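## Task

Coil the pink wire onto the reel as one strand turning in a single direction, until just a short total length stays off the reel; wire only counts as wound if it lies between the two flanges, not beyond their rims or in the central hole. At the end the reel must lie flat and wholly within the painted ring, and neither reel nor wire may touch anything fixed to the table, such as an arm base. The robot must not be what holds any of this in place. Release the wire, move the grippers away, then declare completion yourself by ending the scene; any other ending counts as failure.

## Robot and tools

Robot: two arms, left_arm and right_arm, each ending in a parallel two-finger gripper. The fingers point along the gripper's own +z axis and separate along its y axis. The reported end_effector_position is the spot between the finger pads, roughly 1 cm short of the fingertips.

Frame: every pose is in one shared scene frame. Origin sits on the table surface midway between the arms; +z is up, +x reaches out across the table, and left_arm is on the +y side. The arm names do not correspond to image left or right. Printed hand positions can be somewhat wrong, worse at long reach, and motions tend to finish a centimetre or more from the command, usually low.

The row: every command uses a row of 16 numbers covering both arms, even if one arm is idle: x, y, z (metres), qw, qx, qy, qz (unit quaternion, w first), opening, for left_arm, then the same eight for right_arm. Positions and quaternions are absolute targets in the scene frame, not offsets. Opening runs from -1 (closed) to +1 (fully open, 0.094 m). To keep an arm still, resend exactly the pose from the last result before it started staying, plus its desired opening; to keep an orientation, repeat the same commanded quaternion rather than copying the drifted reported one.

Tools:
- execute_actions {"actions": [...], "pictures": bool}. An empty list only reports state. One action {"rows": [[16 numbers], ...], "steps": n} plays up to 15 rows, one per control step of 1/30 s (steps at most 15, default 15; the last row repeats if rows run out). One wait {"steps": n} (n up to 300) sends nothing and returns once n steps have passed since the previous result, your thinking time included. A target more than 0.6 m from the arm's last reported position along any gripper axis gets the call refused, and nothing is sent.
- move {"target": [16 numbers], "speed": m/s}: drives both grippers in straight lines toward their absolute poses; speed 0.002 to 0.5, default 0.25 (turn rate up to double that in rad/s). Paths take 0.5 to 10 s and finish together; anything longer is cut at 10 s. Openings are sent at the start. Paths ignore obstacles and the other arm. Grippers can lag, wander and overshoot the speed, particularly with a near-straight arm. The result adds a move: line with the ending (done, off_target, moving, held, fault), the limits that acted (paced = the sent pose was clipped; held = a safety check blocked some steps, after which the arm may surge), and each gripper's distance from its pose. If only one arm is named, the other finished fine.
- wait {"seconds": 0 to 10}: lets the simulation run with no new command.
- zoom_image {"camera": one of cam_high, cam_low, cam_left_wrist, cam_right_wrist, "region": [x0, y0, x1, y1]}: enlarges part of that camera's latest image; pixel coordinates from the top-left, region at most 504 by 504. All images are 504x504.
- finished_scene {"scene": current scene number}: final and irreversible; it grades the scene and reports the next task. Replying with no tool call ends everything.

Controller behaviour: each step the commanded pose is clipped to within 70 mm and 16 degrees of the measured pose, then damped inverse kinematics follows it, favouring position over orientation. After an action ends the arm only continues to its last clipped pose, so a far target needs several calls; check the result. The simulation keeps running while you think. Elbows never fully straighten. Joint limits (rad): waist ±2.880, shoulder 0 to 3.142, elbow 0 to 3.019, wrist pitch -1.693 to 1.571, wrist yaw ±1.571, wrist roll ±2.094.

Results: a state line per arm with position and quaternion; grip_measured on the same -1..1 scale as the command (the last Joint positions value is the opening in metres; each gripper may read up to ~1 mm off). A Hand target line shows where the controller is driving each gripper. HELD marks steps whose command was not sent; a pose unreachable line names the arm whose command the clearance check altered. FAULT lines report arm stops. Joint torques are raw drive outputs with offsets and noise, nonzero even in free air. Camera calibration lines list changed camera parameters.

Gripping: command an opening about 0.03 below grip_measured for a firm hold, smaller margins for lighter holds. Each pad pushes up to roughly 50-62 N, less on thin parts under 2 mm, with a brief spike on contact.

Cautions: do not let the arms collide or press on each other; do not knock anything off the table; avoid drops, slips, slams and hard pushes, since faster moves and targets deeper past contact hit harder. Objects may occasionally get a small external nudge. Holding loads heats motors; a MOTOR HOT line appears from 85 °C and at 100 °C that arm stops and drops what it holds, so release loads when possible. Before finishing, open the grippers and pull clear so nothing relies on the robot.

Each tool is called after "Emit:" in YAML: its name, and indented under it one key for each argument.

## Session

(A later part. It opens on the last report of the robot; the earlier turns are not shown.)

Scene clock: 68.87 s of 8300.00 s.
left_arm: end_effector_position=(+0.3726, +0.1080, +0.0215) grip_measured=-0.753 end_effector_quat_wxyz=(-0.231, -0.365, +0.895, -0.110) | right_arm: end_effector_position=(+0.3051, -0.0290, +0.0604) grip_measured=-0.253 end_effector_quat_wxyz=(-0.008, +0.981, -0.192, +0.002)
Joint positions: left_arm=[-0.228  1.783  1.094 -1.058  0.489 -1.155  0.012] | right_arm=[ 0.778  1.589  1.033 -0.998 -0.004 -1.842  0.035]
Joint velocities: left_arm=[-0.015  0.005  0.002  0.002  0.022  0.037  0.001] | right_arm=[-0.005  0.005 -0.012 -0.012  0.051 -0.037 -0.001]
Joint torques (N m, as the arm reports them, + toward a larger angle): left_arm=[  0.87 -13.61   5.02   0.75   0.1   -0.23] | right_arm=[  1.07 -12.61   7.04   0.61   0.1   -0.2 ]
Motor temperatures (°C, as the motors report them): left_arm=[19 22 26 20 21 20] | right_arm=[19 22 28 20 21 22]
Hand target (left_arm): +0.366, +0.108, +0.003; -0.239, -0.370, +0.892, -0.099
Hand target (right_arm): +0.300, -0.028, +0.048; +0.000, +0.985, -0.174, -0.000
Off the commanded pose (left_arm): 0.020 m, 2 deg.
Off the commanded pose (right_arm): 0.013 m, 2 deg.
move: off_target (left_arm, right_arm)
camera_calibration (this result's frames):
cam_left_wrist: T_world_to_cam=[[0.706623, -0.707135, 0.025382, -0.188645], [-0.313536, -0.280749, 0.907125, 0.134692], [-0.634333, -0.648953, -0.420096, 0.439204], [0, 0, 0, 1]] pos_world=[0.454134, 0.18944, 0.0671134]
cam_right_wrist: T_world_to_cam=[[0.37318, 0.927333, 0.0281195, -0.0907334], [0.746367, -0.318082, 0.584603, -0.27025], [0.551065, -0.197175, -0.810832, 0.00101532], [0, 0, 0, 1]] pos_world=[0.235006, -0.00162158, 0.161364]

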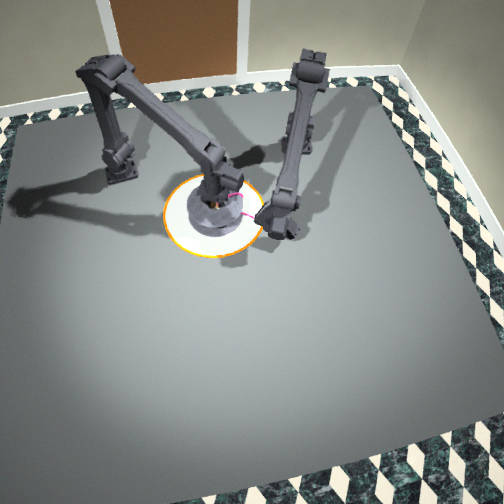

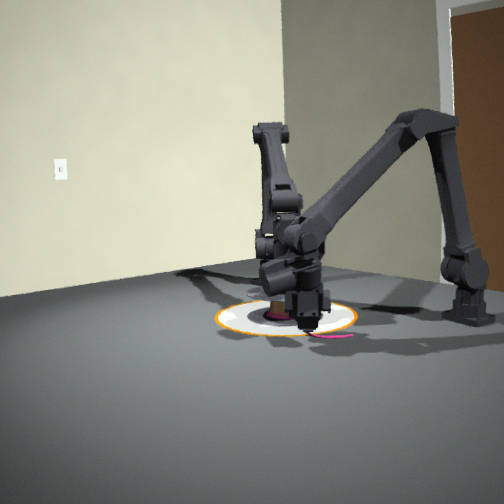

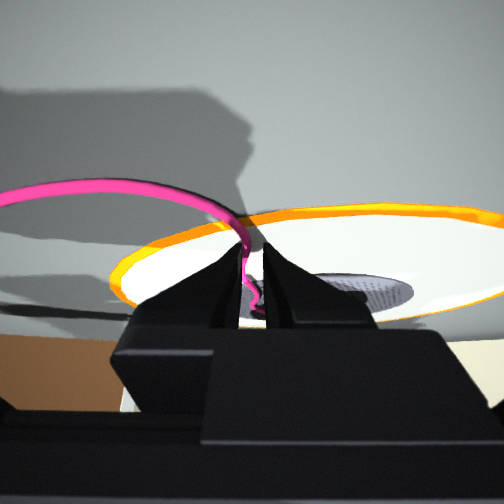

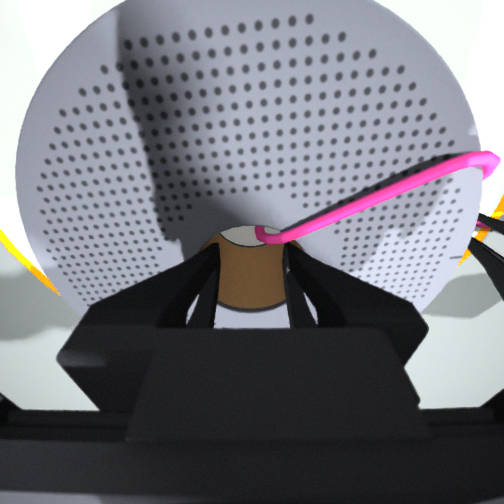

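Emit:
move:
  target: [0.366,0.108,0.003,-0.239,-0.370,0.893,-0.099,-0.75, 0.30,-0.028,0.048,0,-0.985,0.174,0,-1]

Emit:
move:
  target: [0.366,0.108,0.003,-0.239,-0.370,0.893,-0.099,-0.75, 0.30,-0.028,0.048,0,-0.423,0.906,0,-1]
  speed: 0.5

Emit:
move:
  target: [0.366,0.108,0.003,-0.239,-0.370,0.893,-0.099,-0.75, 0.30,-0.028,0.048,0,0.26,0.966,0,-1]
  speed: 0.5

Emit:
move:
  target: [0.366,0.108,0.003,-0.239,-0.370,0.893,-0.099,-0.75, 0.30,-0.028,0.048,0,0.26,0.966,0,-0.2]

Emit:
move:
  target: [0.366,0.108,0.003,-0.239,-0.370,0.893,-0.099,-0.75, 0.30,-0.028,0.048,0,-0.574,0.819,0,-0.2]
  speed: 0.3

Emit:
zoom_image:
  camera: "cam_high"
  region: [150, 150, 350, 290]

Scene clock: 76.13 s of 8300.00 s.
left_arm: end_effector_position=(+0.3726, +0.1080, +0.0215) grip_measured=-0.753 end_effector_quat_wxyz=(-0.231, -0.365, +0.895, -0.110) | right_arm: end_effector_position=(+0.3057, -0.0286, +0.0603) grip_measured=-0.996 end_effector_quat_wxyz=(-0.009, +0.983, -0.186, +0.003)
Joint positions: left_arm=[-0.228  1.783  1.094 -1.058  0.489 -1.155  0.012] | right_arm=[ 0.778  1.59   1.033 -0.996 -0.003 -1.856  0.   ]
Joint velocities: left_arm=[ 0.015 -0.005 -0.017  0.002  0.007 -0.007 -0.   ] | right_arm=[ 0.005  0.005  0.007 -0.007  0.007 -0.022 -0.001]
Joint torques (N m, as the arm reports them, + toward a larger angle): left_arm=[  0.86 -13.54   5.05   0.76   0.1   -0.24] | right_arm=[  1.11 -12.82   7.03   0.51   0.06  -0.08]
Motor temperatures (°C, as the motors report them): left_arm=[19 22 26 20 21 20] | right_arm=[19 22 28 20 21 22]
Hand target (left_arm): +0.366, +0.108, +0.003; -0.239, -0.370, +0.892, -0.099
Hand target (right_arm): +0.300, -0.028, +0.048; -0.000, +0.985, -0.174, -0.000
Off the commanded pose (left_arm): 0.020 m, 2 deg.
Off the commanded pose (right_arm): 0.014 m, 2 deg.
After step 90, 3.57 s passed at rest.
move: off_target (left_arm, right_arm)
camera_calibration (this result's frames):
cam_left_wrist: T_world_to_cam=[[0.706623, -0.707135, 0.025382, -0.188645], [-0.313536, -0.280749, 0.907125, 0.134692], [-0.634333, -0.648953, -0.420096, 0.439204], [0, 0, 0, 1]] pos_world=[0.454134, 0.18944, 0.0671134]
cam_right_wrist: T_world_to_cam=[[0.360711, 0.932199, 0.0298707, -0.0874179], [0.74889, -0.308573, 0.58647, -0.271113], [0.555924, -0.189176, -0.80942, -0.000702716], [0, 0, 0, 1]] pos_world=[0.234957, -0.00230007, 0.161042]

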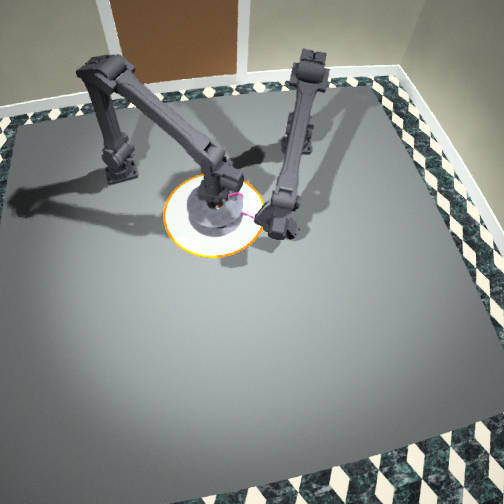

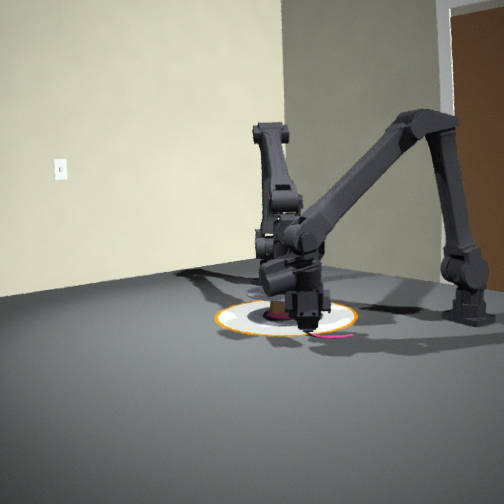

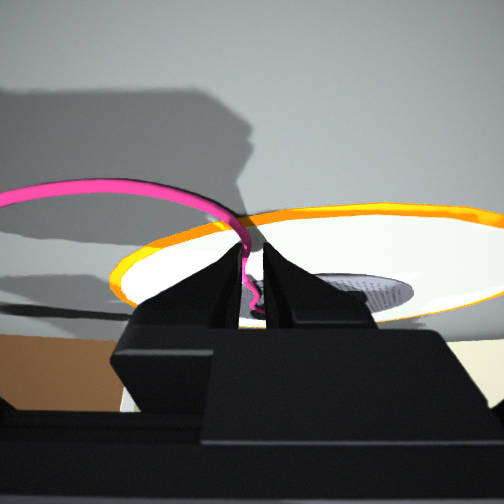

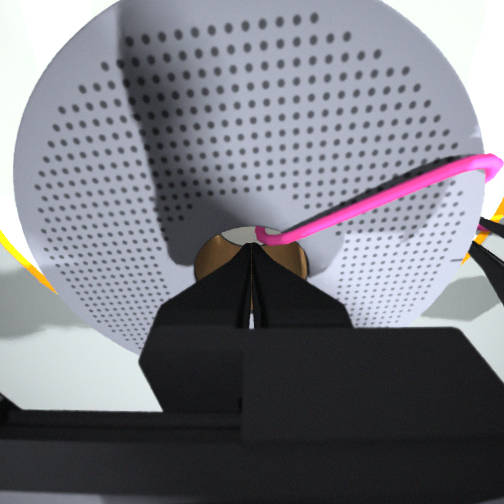

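Scene clock: 78.77 s of 8300.00 s.
left_arm: end_effector_position=(+0.3726, +0.1080, +0.0215) grip_measured=-0.753 end_effector_quat_wxyz=(-0.231, -0.365, +0.895, -0.110) | right_arm: end_effector_position=(+0.3057, -0.0286, +0.0603) grip_measured=-0.996 end_effector_quat_wxyz=(+0.008, -0.423, +0.906, +0.005)
Joint positions: left_arm=[-0.228  1.783  1.094 -1.058  0.489 -1.155  0.012] | right_arm=[ 0.778  1.59   1.033 -0.996 -0.003  0.039  0.   ]
Joint velocities: left_arm=[ 0.005  0.005  0.007 -0.012 -0.066  0.037  0.   ] | right_arm=[-0.005 -0.005  0.007  0.002 -0.095 -0.081  0.001]
Joint torques (N m, as the arm reports them, + toward a larger angle): left_arm=[  0.87 -13.58   5.04   0.76   0.1   -0.23] | right_arm=[  1.09 -12.83   7.12   0.62   0.15   0.16]
Motor temperatures (°C, as the motors report them): left_arm=[19 22 26 20 21 20] | right_arm=[19 22 28 20 21 22]
Hand target (left_arm): +0.366, +0.108, +0.003; -0.239, -0.370, +0.892, -0.099
Hand target (right_arm): +0.300, -0.028, +0.048; -0.000, -0.423, +0.906, +0.000
Off the commanded pose (left_arm): 0.020 m, 2 deg.
Off the commanded pose (right_arm): 0.014 m, 1 deg.
move: off_target (left_arm, right_arm)
camera_calibration (this result's frames):
cam_left_wrist: T_world_to_cam=[[0.706623, -0.707135, 0.025382, -0.188645], [-0.313536, -0.280749, 0.907125, 0.134692], [-0.634333, -0.648953, -0.420096, 0.439204], [0, 0, 0, 1]] pos_world=[0.454134, 0.18944, 0.0671134]
cam_right_wrist: T_world_to_cam=[[0.769278, -0.638865, 0.0079042, -0.256004], [-0.528683, -0.62956, 0.56934, 0.111298], [-0.358755, -0.442159, -0.822064, 0.272443], [0, 0, 0, 1]] pos_world=[0.35352, 0.0269795, 0.162623]

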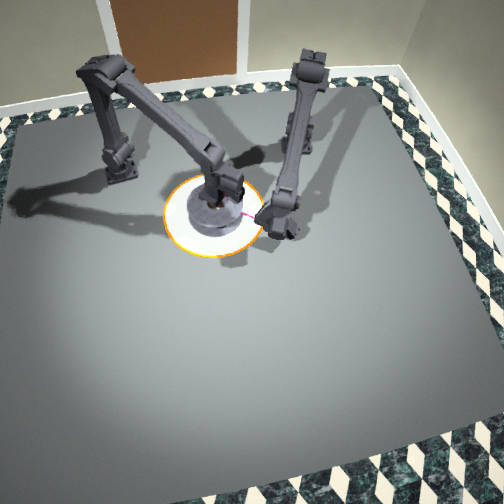

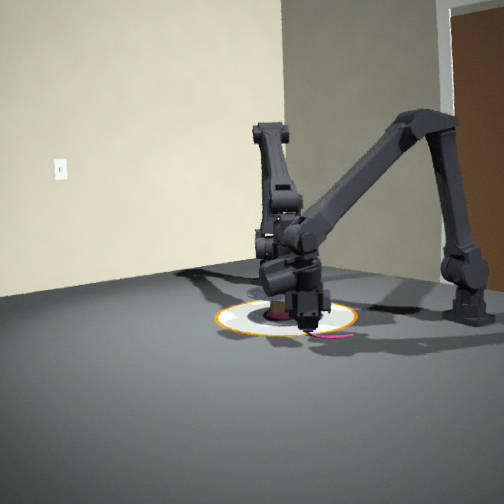

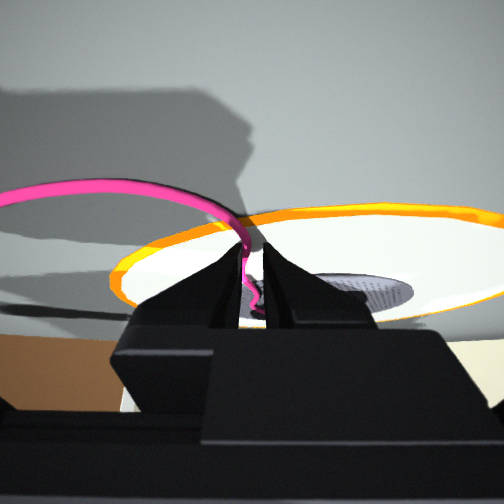

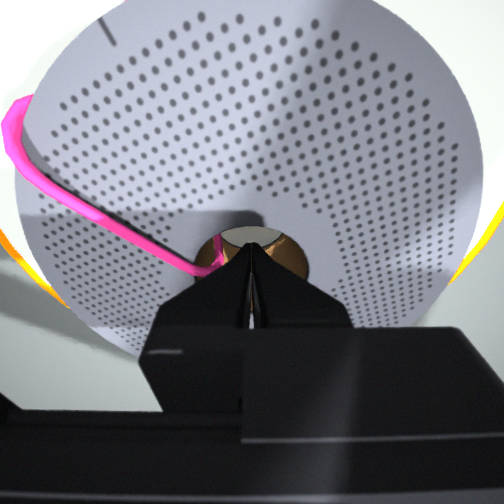

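Scene clock: 80.90 s of 8300.00 s.
left_arm: end_effector_position=(+0.3726, +0.1080, +0.0215) grip_measured=-0.753 end_effector_quat_wxyz=(-0.231, -0.365, +0.895, -0.110) | right_arm: end_effector_position=(+0.3057, -0.0286, +0.0603) grip_measured=-0.996 end_effector_quat_wxyz=(+0.002, +0.260, +0.966, +0.009)
Joint positions: left_arm=[-0.228  1.783  1.094 -1.058  0.489 -1.155  0.012] | right_arm=[ 0.778  1.59   1.033 -0.996 -0.003  1.438  0.   ]
Joint velocities: left_arm=[-0.005  0.005 -0.007  0.022 -0.007 -0.022  0.   ] | right_arm=[-0.005  0.015 -0.007 -0.012  0.066  0.007  0.001]
Joint torques (N m, as the arm reports them, + toward a larger angle): left_arm=[  0.89 -13.61   5.04   0.76   0.11  -0.23] | right_arm=[  1.11 -12.71   7.05   0.54   0.23   0.16]
Motor temperatures (°C, as the motors report them): left_arm=[19 22 26 20 21 20] | right_arm=[19 22 28 20 21 22]
Hand target (left_arm): +0.366, +0.108, +0.003; -0.239, -0.370, +0.892, -0.099
Hand target (right_arm): +0.300, -0.028, +0.048; -0.000, +0.260, +0.966, -0.000
Off the commanded pose (left_arm): 0.020 m, 2 deg.
Off the commanded pose (right_arm): 0.014 m, 1 deg.
move: off_target (left_arm, right_arm)
camera_calibration (this result's frames):
cam_left_wrist: T_world_to_cam=[[0.706623, -0.707135, 0.025382, -0.188645], [-0.313536, -0.280749, 0.907125, 0.134692], [-0.634333, -0.648953, -0.420096, 0.439204], [0, 0, 0, 1]] pos_world=[0.454134, 0.18944, 0.0671134]
cam_right_wrist: T_world_to_cam=[[-0.498347, -0.866944, -0.00760994, 0.125929], [-0.705606, 0.400473, 0.584586, 0.193974], [-0.503756, 0.296697, -0.811296, 0.337289], [0, 0, 0, 1]] pos_world=[0.369536, -0.0685805, 0.161205]

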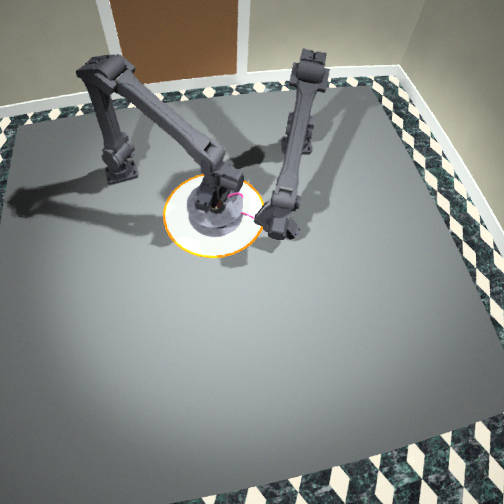

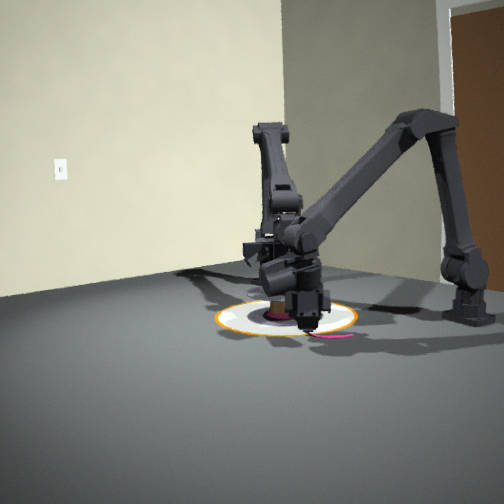

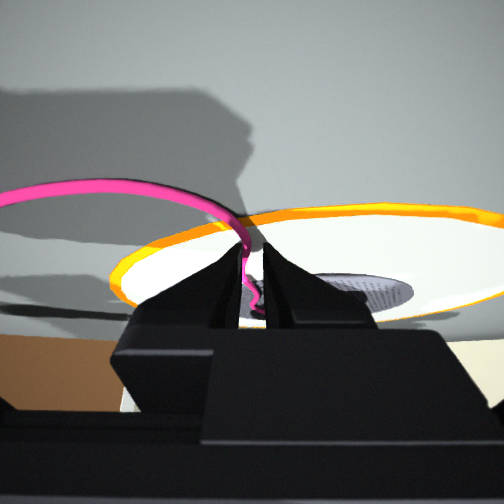

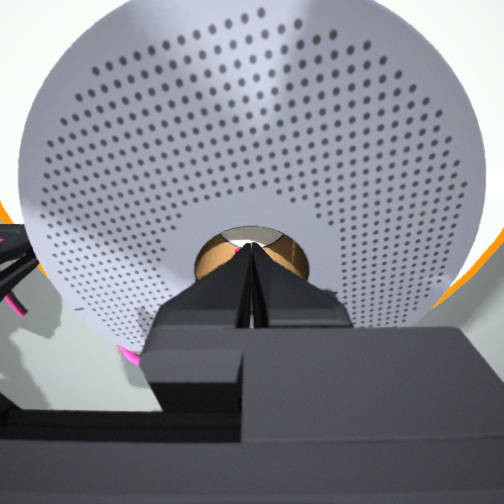

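Scene clock: 81.60 s of 8300.00 s.
left_arm: end_effector_position=(+0.3726, +0.1080, +0.0215) grip_measured=-0.753 end_effector_quat_wxyz=(-0.231, -0.365, +0.895, -0.110) | right_arm: end_effector_position=(+0.3057, -0.0287, +0.0604) grip_measured=-0.255 end_effector_quat_wxyz=(+0.002, +0.260, +0.966, +0.009)
Joint positions: left_arm=[-0.228  1.783  1.094 -1.058  0.489 -1.155  0.012] | right_arm=[ 0.778  1.589  1.033 -0.996 -0.003  1.439  0.035]
Joint velocities: left_arm=[-0.005 -0.005 -0.017 -0.007  0.007  0.051 -0.001] | right_arm=[ 0.005 -0.005  0.012 -0.012 -0.037  0.007 -0.001]
Joint torques (N m, as the arm reports them, + toward a larger angle): left_arm=[  0.81 -13.53   5.05   0.75   0.1   -0.24] | right_arm=[  1.08 -12.67   7.06   0.54   0.23   0.18]
Motor temperatures (°C, as the motors report them): left_arm=[19 22 26 20 21 20] | right_arm=[19 22 28 20 21 22]
Hand target (left_arm): +0.366, +0.108, +0.003; -0.239, -0.370, +0.892, -0.099
Hand target (right_arm): +0.300, -0.028, +0.048; -0.000, +0.260, +0.966, -0.000
Off the commanded pose (left_arm): 0.020 m, 2 deg.
Off the commanded pose (right_arm): 0.014 m, 1 deg.
move: off_target (left_arm, right_arm)
camera_calibration (this result's frames):
cam_left_wrist: T_world_to_cam=[[0.706623, -0.707135, 0.025382, -0.188645], [-0.313536, -0.280749, 0.907125, 0.134692], [-0.634333, -0.648953, -0.420096, 0.439204], [0, 0, 0, 1]] pos_world=[0.454134, 0.18944, 0.0671134]
cam_right_wrist: T_world_to_cam=[[-0.498678, -0.866754, -0.00760989, 0.12597], [-0.70545, 0.40074, 0.584592, 0.193836], [-0.503648, 0.296892, -0.811292, 0.33738], [0, 0, 0, 1]] pos_world=[0.369481, -0.0686582, 0.161357]

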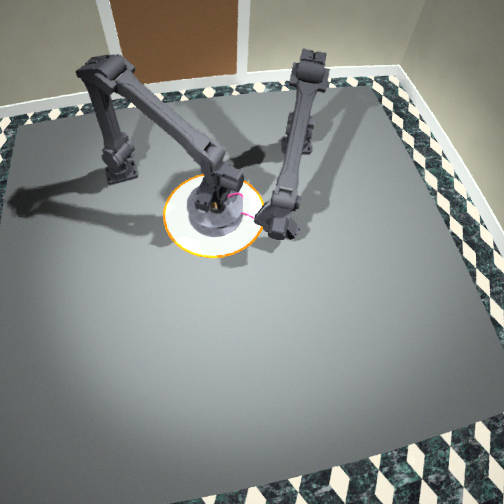

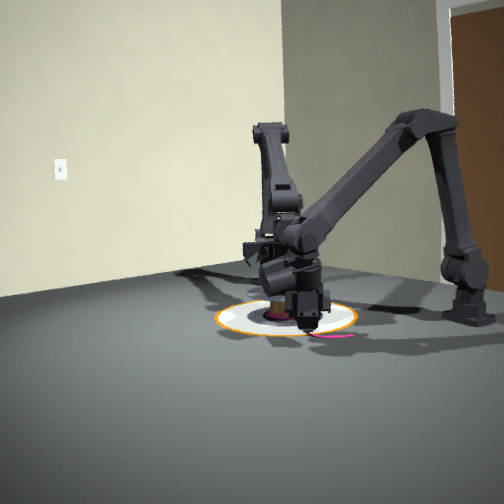

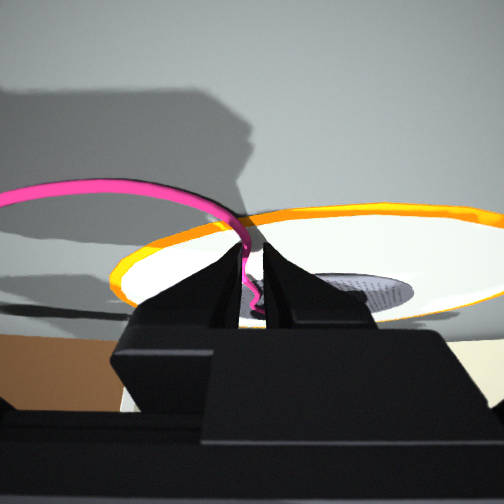

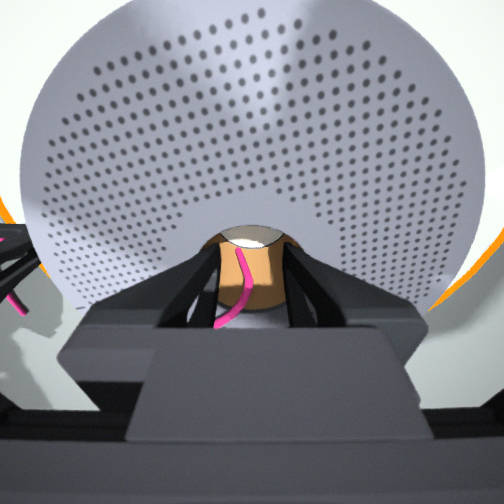

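Scene clock: 85.13 s of 8300.00 s.
left_arm: end_effector_position=(+0.3726, +0.1080, +0.0215) grip_measured=-0.753 end_effector_quat_wxyz=(-0.231, -0.365, +0.895, -0.110) | right_arm: end_effector_position=(+0.3051, -0.0282, +0.0604) grip_measured=-0.254 end_effector_quat_wxyz=(+0.008, -0.559, +0.829, +0.006)
Joint positions: left_arm=[-0.228  1.783  1.094 -1.058  0.489 -1.155  0.012] | right_arm=[ 0.778  1.589  1.033 -0.996 -0.007 -0.273  0.035]
Joint velocities: left_arm=[-0.015  0.015 -0.017 -0.007 -0.037  0.022 -0.   ] | right_arm=[-0.005  0.024  0.012 -0.002  0.066 -0.022 -0.002]
Joint torques (N m, as the arm reports them, + toward a larger angle): left_arm=[  0.85 -13.59   5.05   0.76   0.1   -0.23] | right_arm=[  1.08 -12.75   7.15   0.62   0.29  -0.17]
Motor temperatures (°C, as the motors report them): left_arm=[19 22 26 20 21 20] | right_arm=[19 22 28 20 21 22]
Hand target (left_arm): +0.366, +0.108, +0.003; -0.239, -0.370, +0.892, -0.099
Hand target (right_arm): +0.300, -0.028, +0.048; -0.000, -0.574, +0.819, +0.000
Off the commanded pose (left_arm): 0.020 m, 2 deg.
Off the commanded pose (right_arm): 0.013 m, 2 deg.
move: off_target (left_arm, right_arm)
camera_calibration (this result's frames):
cam_left_wrist: T_world_to_cam=[[0.706623, -0.707135, 0.025382, -0.188645], [-0.313536, -0.280749, 0.907125, 0.134692], [-0.634333, -0.648953, -0.420096, 0.439204], [0, 0, 0, 1]] pos_world=[0.454134, 0.18944, 0.0671134]
cam_right_wrist: T_world_to_cam=[[0.928258, -0.37182, 0.00935658, -0.296271], [-0.31091, -0.761897, 0.568197, 0.0410303], [-0.204138, -0.530343, -0.822839, 0.222915], [0, 0, 0, 1]] pos_world=[0.333278, 0.039323, 0.162882]

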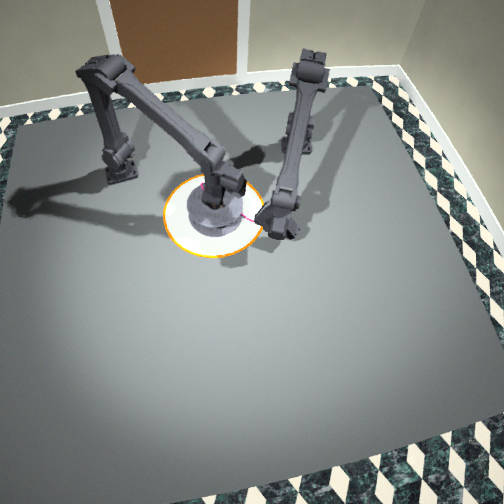

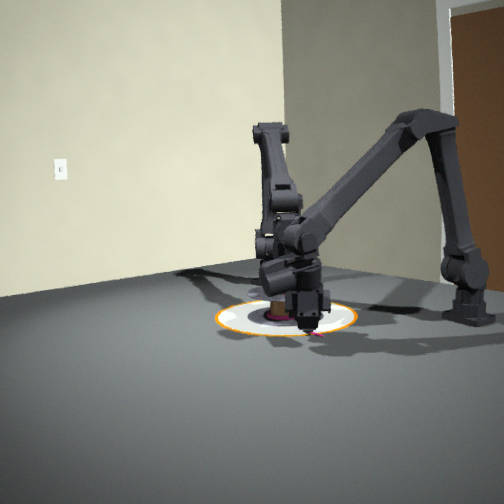

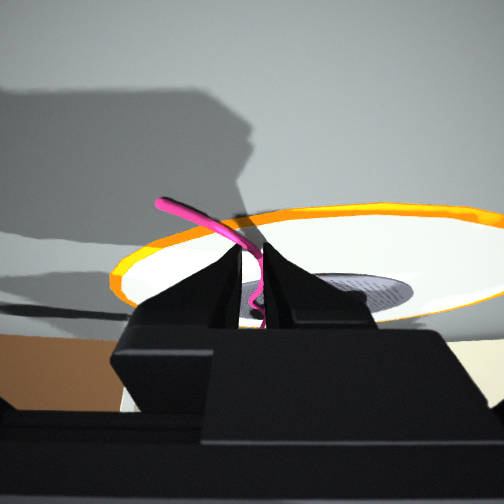

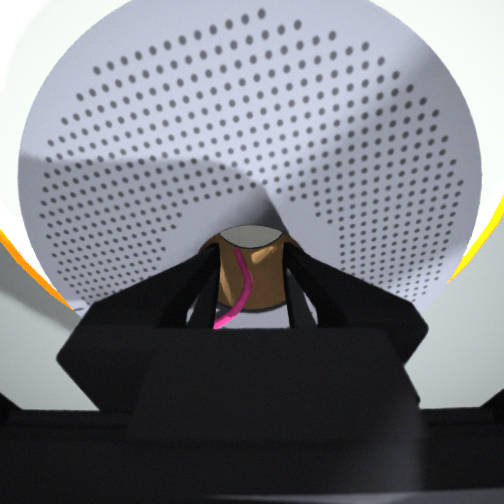

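Region (150, 150, 350, 290) of cam_high's 504x504 image, scaled by 2.520, with more detail than that image has; it fills the top 353 rows of this view, and the rest is white.

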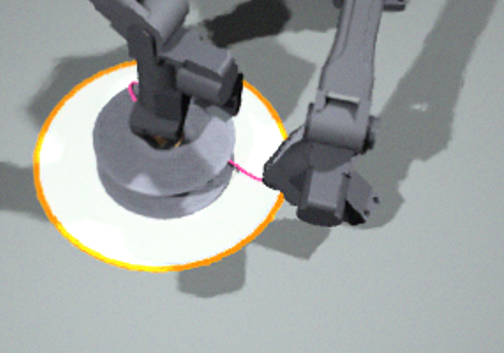

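Emit:
move:
  target: [0.334,0.076,0.006,-0.239,-0.370,0.893,-0.099,-0.75, 0.30,-0.028,0.048,0,-0.574,0.819,0,-0.2]
  speed: 0.05

Emit:
move:
  target: [0.334,0.076,0.006,-0.239,-0.370,0.893,-0.099,-0.75, 0.30,-0.028,0.048,0,-0.985,0.174,0,-0.2]
  speed: 0.3

Emit:
zoom_image:
  camera: "cam_high"
  region: [150, 150, 350, 290]

Scene clock: 91.13 s of 8300.00 s.
left_arm: end_effector_position=(+0.3485, +0.0782, +0.0209) grip_measured=-0.753 end_effector_quat_wxyz=(-0.230, -0.369, +0.894, -0.112) | right_arm: end_effector_position=(+0.3050, -0.0281, +0.0606) grip_measured=-0.254 end_effector_quat_wxyz=(+0.008, -0.561, +0.828, +0.007)
Joint positions: left_arm=[-0.312  1.755  1.053 -0.992  0.504 -1.258  0.012] | right_arm=[ 0.778  1.589  1.033 -0.996 -0.008 -0.279  0.035]
Joint velocities: left_arm=[-0.015 -0.015 -0.002 -0.002  0.022  0.051  0.   ] | right_arm=[ 0.005  0.015 -0.002 -0.007  0.051  0.037  0.001]
Joint torques (N m, as the arm reports them, + toward a larger angle): left_arm=[ -0.41 -14.42   4.18   0.64   0.25  -0.28] | right_arm=[  1.09 -12.73   7.13   0.63   0.32  -0.16]
Motor temperatures (°C, as the motors report them): left_arm=[19 22 26 20 21 20] | right_arm=[19 22 28 20 21 22]
Hand target (left_arm): +0.334, +0.076, +0.006; -0.240, -0.370, +0.892, -0.099
Hand target (right_arm): +0.300, -0.028, +0.048; -0.000, -0.574, +0.819, +0.000
Off the commanded pose (left_arm): 0.021 m, 2 deg.
Off the commanded pose (right_arm): 0.014 m, 2 deg.
After step 90, 1.63 s passed at rest.
move: off_target (left_arm, right_arm)
camera_calibration (this result's frames):
cam_left_wrist: T_world_to_cam=[[0.712626, -0.700953, 0.0288022, -0.195244], [-0.313206, -0.281149, 0.907115, 0.119182], [-0.627747, -0.655454, -0.419897, 0.40258], [0, 0, 0, 1]] pos_world=[0.429183, 0.160524, 0.0665533]
cam_right_wrist: T_world_to_cam=[[0.930238, -0.366851, 0.00883694, -0.296586], [-0.306675, -0.76397, 0.567715, 0.0396715], [-0.201516, -0.53082, -0.823177, 0.222286], [0, 0, 0, 1]] pos_world=[0.332856, 0.0394988, 0.16308]

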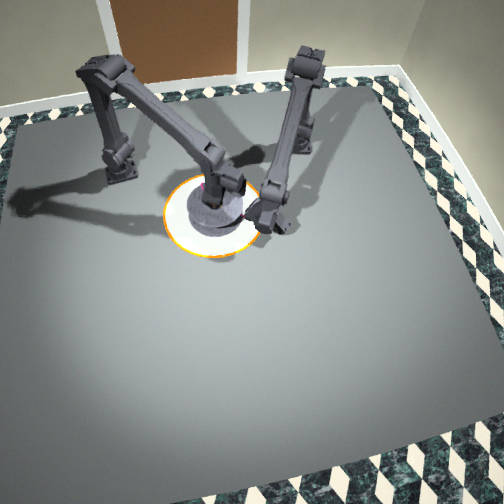

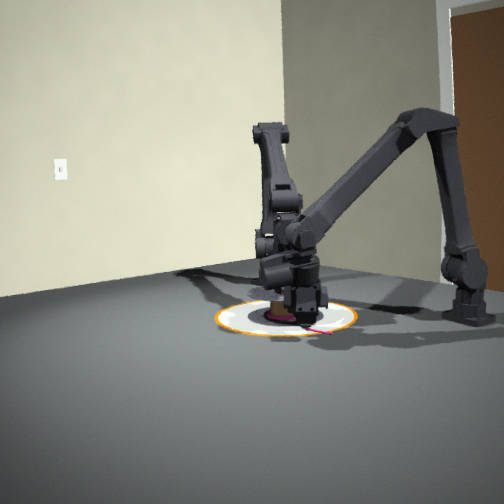

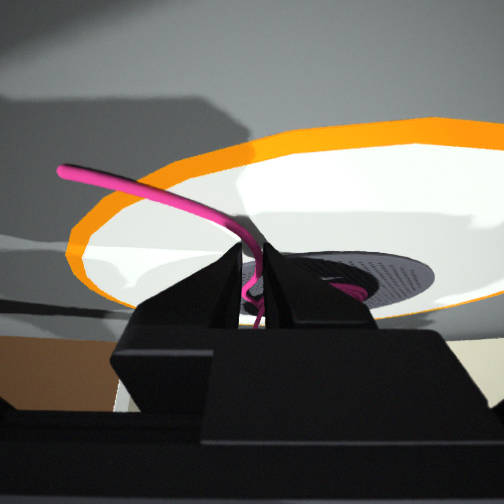

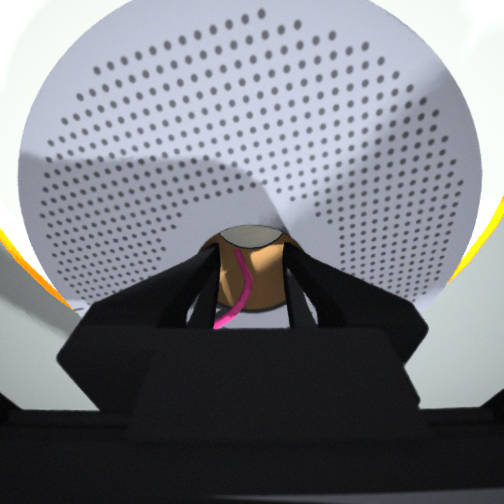

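Scene clock: 94.40 s of 8300.00 s.
left_arm: end_effector_position=(+0.3479, +0.0782, +0.0210) grip_measured=-0.753 end_effector_quat_wxyz=(-0.230, -0.369, +0.893, -0.112) | right_arm: end_effector_position=(+0.3055, -0.0285, +0.0606) grip_measured=-0.250 end_effector_quat_wxyz=(-0.009, +0.981, -0.192, +0.002)
Joint positions: left_arm=[-0.312  1.754  1.051 -0.99   0.504 -1.26   0.012] | right_arm=[ 0.778  1.589  1.033 -0.996 -0.004 -1.842  0.035]
Joint velocities: left_arm=[-0.005  0.005 -0.002 -0.017 -0.007 -0.051  0.001] | right_arm=[ 0.005  0.005 -0.017  0.007 -0.007 -0.022  0.   ]
Joint torques (N m, as the arm reports them, + toward a larger angle): left_arm=[ -0.26 -14.19   4.34   0.61   0.17  -0.27] | right_arm=[  1.09 -12.58   7.05   0.51   0.11  -0.16]
Motor temperatures (°C, as the motors report them): left_arm=[19 22 26 20 21 20] | right_arm=[19 22 28 20 21 22]
Hand target (left_arm): +0.334, +0.076, +0.006; -0.239, -0.370, +0.893, -0.099
Hand target (right_arm): +0.300, -0.028, +0.048; +0.000, +0.985, -0.174, -0.000
Off the commanded pose (left_arm): 0.021 m, 2 deg.
Off the commanded pose (right_arm): 0.014 m, 2 deg.
move: off_target (left_arm, right_arm)
camera_calibration (this result's frames):
cam_left_wrist: T_world_to_cam=[[0.713481, -0.700084, 0.0287754, -0.195262], [-0.313001, -0.28171, 0.907012, 0.118908], [-0.626878, -0.656142, -0.420121, 0.401976], [0, 0, 0, 1]] pos_world=[0.428524, 0.160552, 0.0666463]
cam_right_wrist: T_world_to_cam=[[0.373132, 0.92727, 0.0306879, -0.0914477], [0.745411, -0.319318, 0.585148, -0.270243], [0.55239, -0.195463, -0.810346, 0.000655829], [0, 0, 0, 1]] pos_world=[0.235202, -0.0013685, 0.16147]

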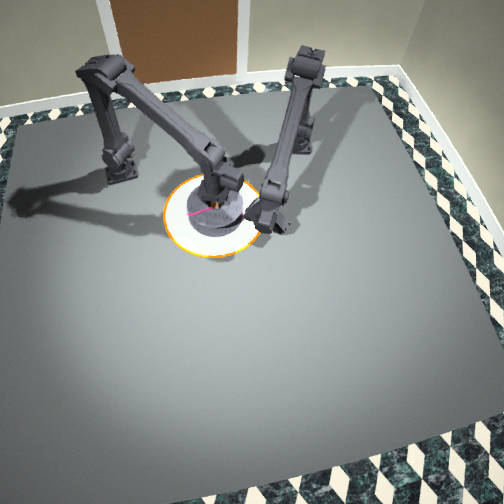

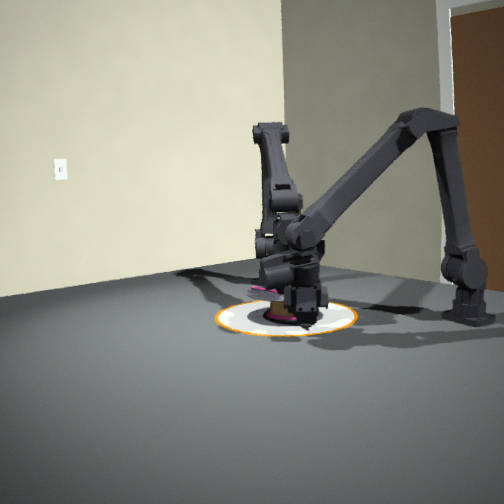

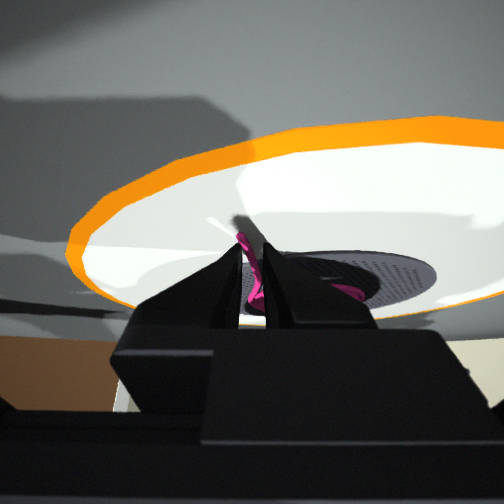

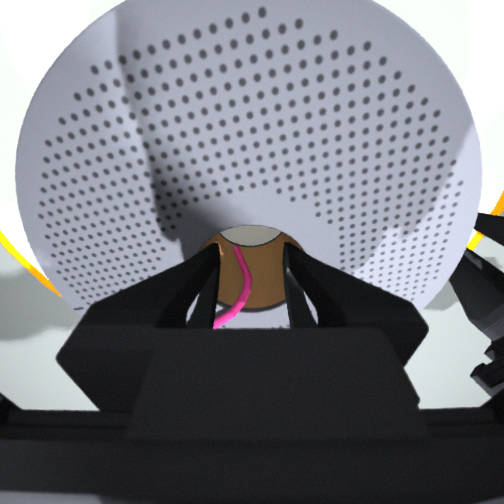

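Region (150, 150, 350, 290) of cam_high's 504x504 image, scaled by 2.520, with more detail than that image has; it fills the top 353 rows of this view, and the rest is white.

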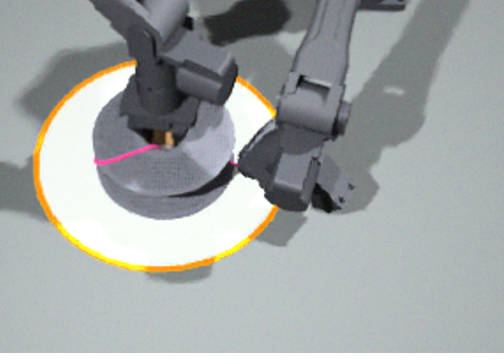

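Emit:
execute_actions:
  actions: []

Scene clock: 103.47 s of 8300.00 s.
left_arm: end_effector_position=(+0.3479, +0.0782, +0.0210) grip_measured=-0.753 end_effector_quat_wxyz=(-0.230, -0.369, +0.893, -0.112) | right_arm: end_effector_position=(+0.3055, -0.0285, +0.0606) grip_measured=-0.250 end_effector_quat_wxyz=(-0.009, +0.982, -0.191, +0.002)
Joint positions: left_arm=[-0.312  1.754  1.051 -0.99   0.504 -1.26   0.012] | right_arm=[ 0.778  1.589  1.033 -0.996 -0.004 -1.845  0.035]
Joint velocities: left_arm=[ 0.005  0.005  0.002  0.017 -0.022 -0.037 -0.001] | right_arm=[-0.005 -0.034 -0.007 -0.002 -0.037  0.037 -0.   ]
Joint torques (N m, as the arm reports them, + toward a larger angle): left_arm=[ -0.27 -14.16   4.33   0.61   0.17  -0.27] | right_arm=[  1.07 -12.63   7.04   0.51   0.11  -0.19]
Motor temperatures (°C, as the motors report them): left_arm=[19 22 26 20 21 20] | right_arm=[19 22 27 20 21 22]
Hand target (left_arm): +0.334, +0.076, +0.006; -0.239, -0.370, +0.893, -0.099
Hand target (right_arm): +0.300, -0.028, +0.048; +0.000, +0.985, -0.174, -0.000
Off the commanded pose (left_arm): 0.021 m, 2 deg.
Off the commanded pose (right_arm): 0.014 m, 2 deg.
Steps of this call (steps 1 to 90: nothing new was sent; then 6.07 s passed at rest). Readings (end_effector_position):
1: left_arm (+0.3479, +0.0782, +0.0210) | right_arm (+0.3055, -0.0285, +0.0606)
2: left_arm (+0.3479, +0.0782, +0.0210) | right_arm (+0.3055, -0.0285, +0.0606)
4: left_arm (+0.3479, +0.0782, +0.0210) | right_arm (+0.3055, -0.0285, +0.0606)
8: left_arm (+0.3479, +0.0782, +0.0210) | right_arm (+0.3055, -0.0285, +0.0606)
90: the state above
camera_calibration (this result's frames):
cam_left_wrist: T_world_to_cam=[[0.713481, -0.700084, 0.0287754, -0.195262], [-0.313001, -0.28171, 0.907012, 0.118908], [-0.626878, -0.656142, -0.420121, 0.401976], [0, 0, 0, 1]] pos_world=[0.428524, 0.160552, 0.0666463]
cam_right_wrist: T_world_to_cam=[[0.370654, 0.928264, 0.0306848, -0.090662], [0.746234, -0.317314, 0.58519, -0.27044], [0.552948, -0.194005, -0.810315, 0.000525081], [0, 0, 0, 1]] pos_world=[0.235125, -0.001554, 0.161466]

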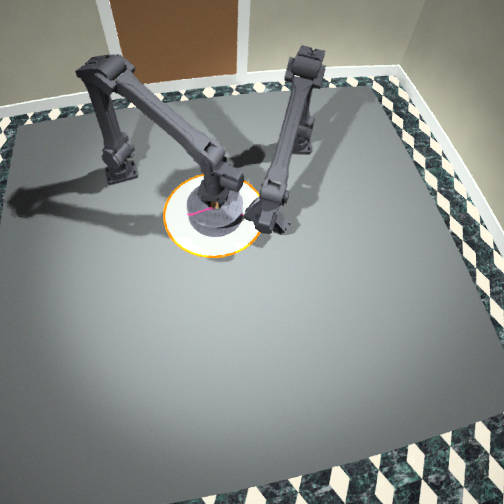

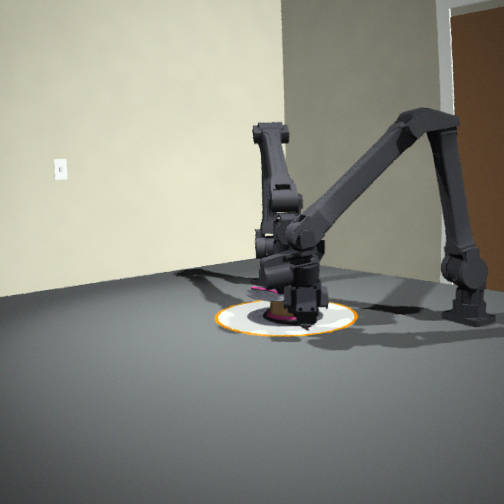

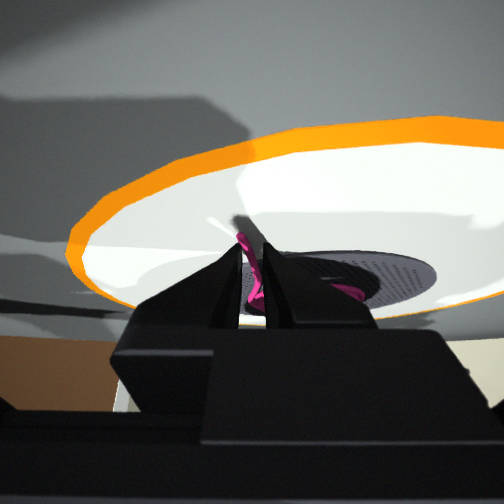

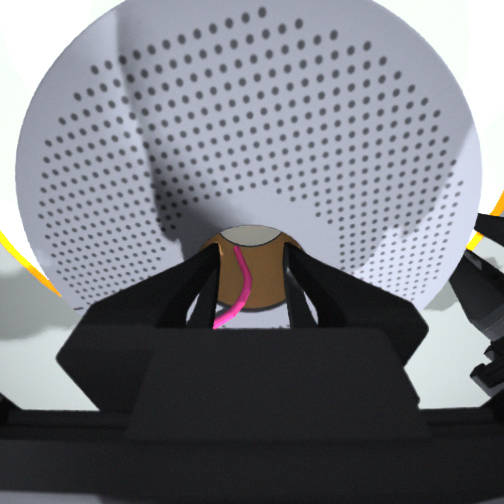

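Emit:
move:
  target: [0.36,0.12,0.13,-0.239,-0.370,0.893,-0.099,-0.5,0.30,-0.028,0.048,0,-0.985,0.174,0,-0.2]
  speed: 0.15

Emit:
move:
  target: [0.30,0.15,0.16,0,0.26,0.966,0,-0.5,0.30,-0.028,0.048,0,-0.342,0.94,0,-0.2]
  speed: 0.3

Scene clock: 109.53 s of 8300.00 s.
left_arm: end_effector_position=(+0.3441, +0.1231, +0.1166) grip_measured=-0.503 end_effector_quat_wxyz=(-0.249, -0.377, +0.888, -0.087) | right_arm: end_effector_position=(+0.3055, -0.0285, +0.0609) grip_measured=-0.250 end_effector_quat_wxyz=(-0.010, +0.982, -0.190, +0.003)
Joint positions: left_arm=[-0.225  1.602  1.139 -1.342  0.485 -1.163  0.023] | right_arm=[ 0.778  1.588  1.033 -0.996 -0.004 -1.848  0.035]
Joint velocities: left_arm=[-0.015 -0.005 -0.002 -0.007  0.007 -0.022  0.   ] | right_arm=[-0.005 -0.005 -0.002 -0.012 -0.037  0.022 -0.   ]
Joint torques (N m, as the arm reports them, + toward a larger angle): left_arm=[  2.21 -14.77  11.19  -1.39   0.02   0.04] | right_arm=[  1.05 -12.55   7.05   0.52   0.11  -0.16]
Motor temperatures (°C, as the motors report them): left_arm=[19 23 26 20 21 20] | right_arm=[19 22 27 20 21 22]
Hand target (left_arm): +0.358, +0.122, +0.131; -0.237, -0.370, +0.893, -0.099
Hand target (right_arm): +0.300, -0.028, +0.048; +0.000, +0.985, -0.174, -0.000
Off the commanded pose (left_arm): 0.021 m, 2 deg.
Off the commanded pose (right_arm): 0.014 m, 2 deg.
After step 90, 1.87 s passed at rest.
move: off_target (left_arm, right_arm)
camera_calibration (this result's frames):
cam_left_wrist: T_world_to_cam=[[0.713829, -0.699429, -0.0353149, -0.156512], [-0.260121, -0.311621, 0.913909, 0.0283397], [-0.650219, -0.643188, -0.40438, 0.47378], [0, 0, 0, 1]] pos_world=[0.427155, 0.204092, 0.16016]
cam_right_wrist: T_world_to_cam=[[0.368158, 0.929232, 0.0314142, -0.0899771], [0.746777, -0.31566, 0.585391, -0.270762], [0.55388, -0.192057, -0.810143, 0.000525037], [0, 0, 0, 1]] pos_world=[0.235034, -0.00175844, 0.161754]

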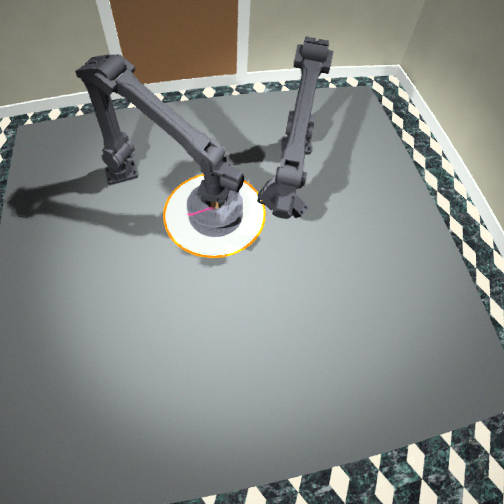

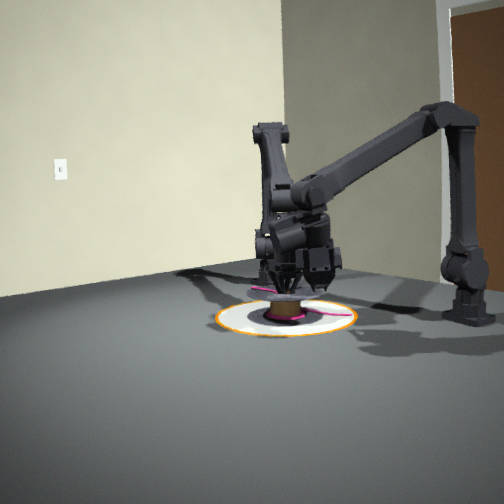

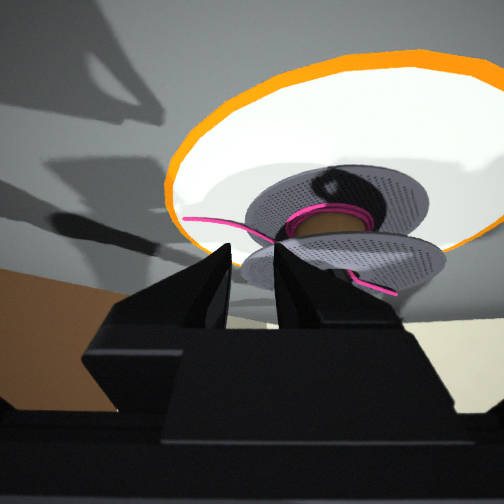

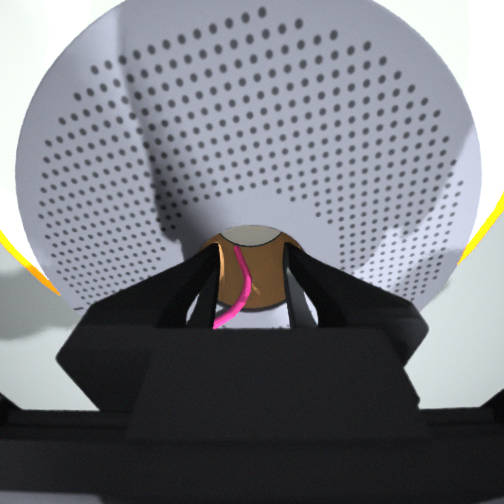

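Scene clock: 113.57 s of 8300.00 s.
left_arm: end_effector_position=(+0.3009, +0.1522, +0.1623) grip_measured=-0.503 end_effector_quat_wxyz=(-0.004, +0.246, +0.969, -0.004) | right_arm: end_effector_position=(+0.3060, -0.0288, +0.0609) grip_measured=-0.246 end_effector_quat_wxyz=(+0.008, -0.347, +0.938, +0.006)
Joint positions: left_arm=[-0.426  1.287  1.009 -1.297  0.01  -0.124  0.023] | right_arm=[ 0.778  1.588  1.033 -0.996 -0.001  0.203  0.035]
Joint velocities: left_arm=[-0.015  0.005 -0.017  0.007 -0.007 -0.022  0.   ] | right_arm=[-0.005 -0.024  0.002 -0.002 -0.066  0.022  0.001]
Joint torques (N m, as the arm reports them, + toward a larger angle): left_arm=[  0.49 -11.03   7.48   0.82  -0.2    0.07] | right_arm=[  1.1  -12.68   7.13   0.63   0.11   0.29]
Motor temperatures (°C, as the motors report them): left_arm=[19 23 27 20 21 20] | right_arm=[19 22 27 20 21 22]
Hand target (left_arm): +0.298, +0.150, +0.160; +0.002, +0.259, +0.966, -0.004
Hand target (right_arm): +0.300, -0.028, +0.048; -0.000, -0.342, +0.940, -0.000
Off the commanded pose (left_arm): 0.003 m, 2 deg.
Off the commanded pose (right_arm): 0.014 m, 1 deg.
move: off_target (right_arm)
camera_calibration (this result's frames):
cam_left_wrist: T_world_to_cam=[[-0.473839, -0.880567, 0.00880869, 0.274046], [-0.710876, 0.388393, 0.586351, 0.0666719], [-0.519742, 0.271574, -0.81001, 0.370254], [0, 0, 0, 1]] pos_world=[0.369686, 0.114869, 0.258402]
cam_right_wrist: T_world_to_cam=[[0.654046, -0.756426, 0.00654935, -0.224385], [-0.624603, -0.53514, 0.568768, 0.143077], [-0.426726, -0.376091, -0.822472, 0.295688], [0, 0, 0, 1]] pos_world=[0.362302, 0.0180406, 0.163287]

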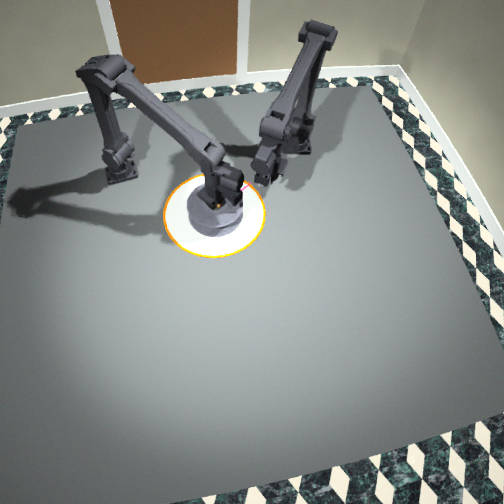

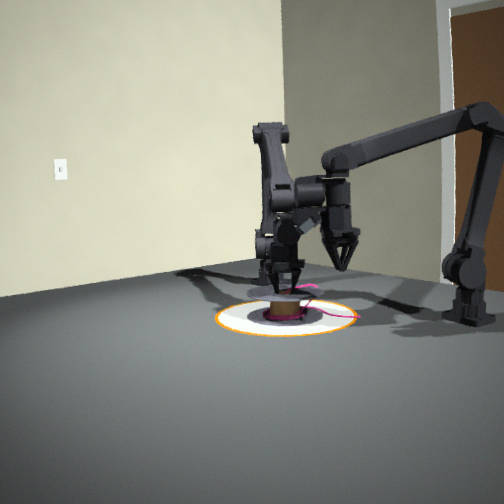

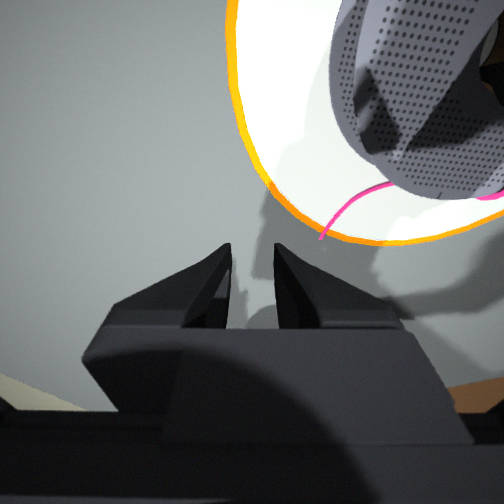

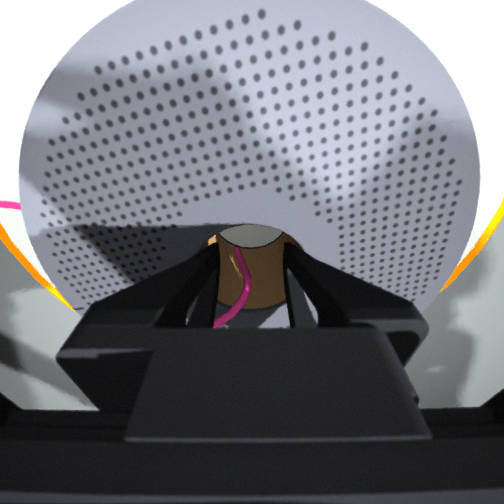

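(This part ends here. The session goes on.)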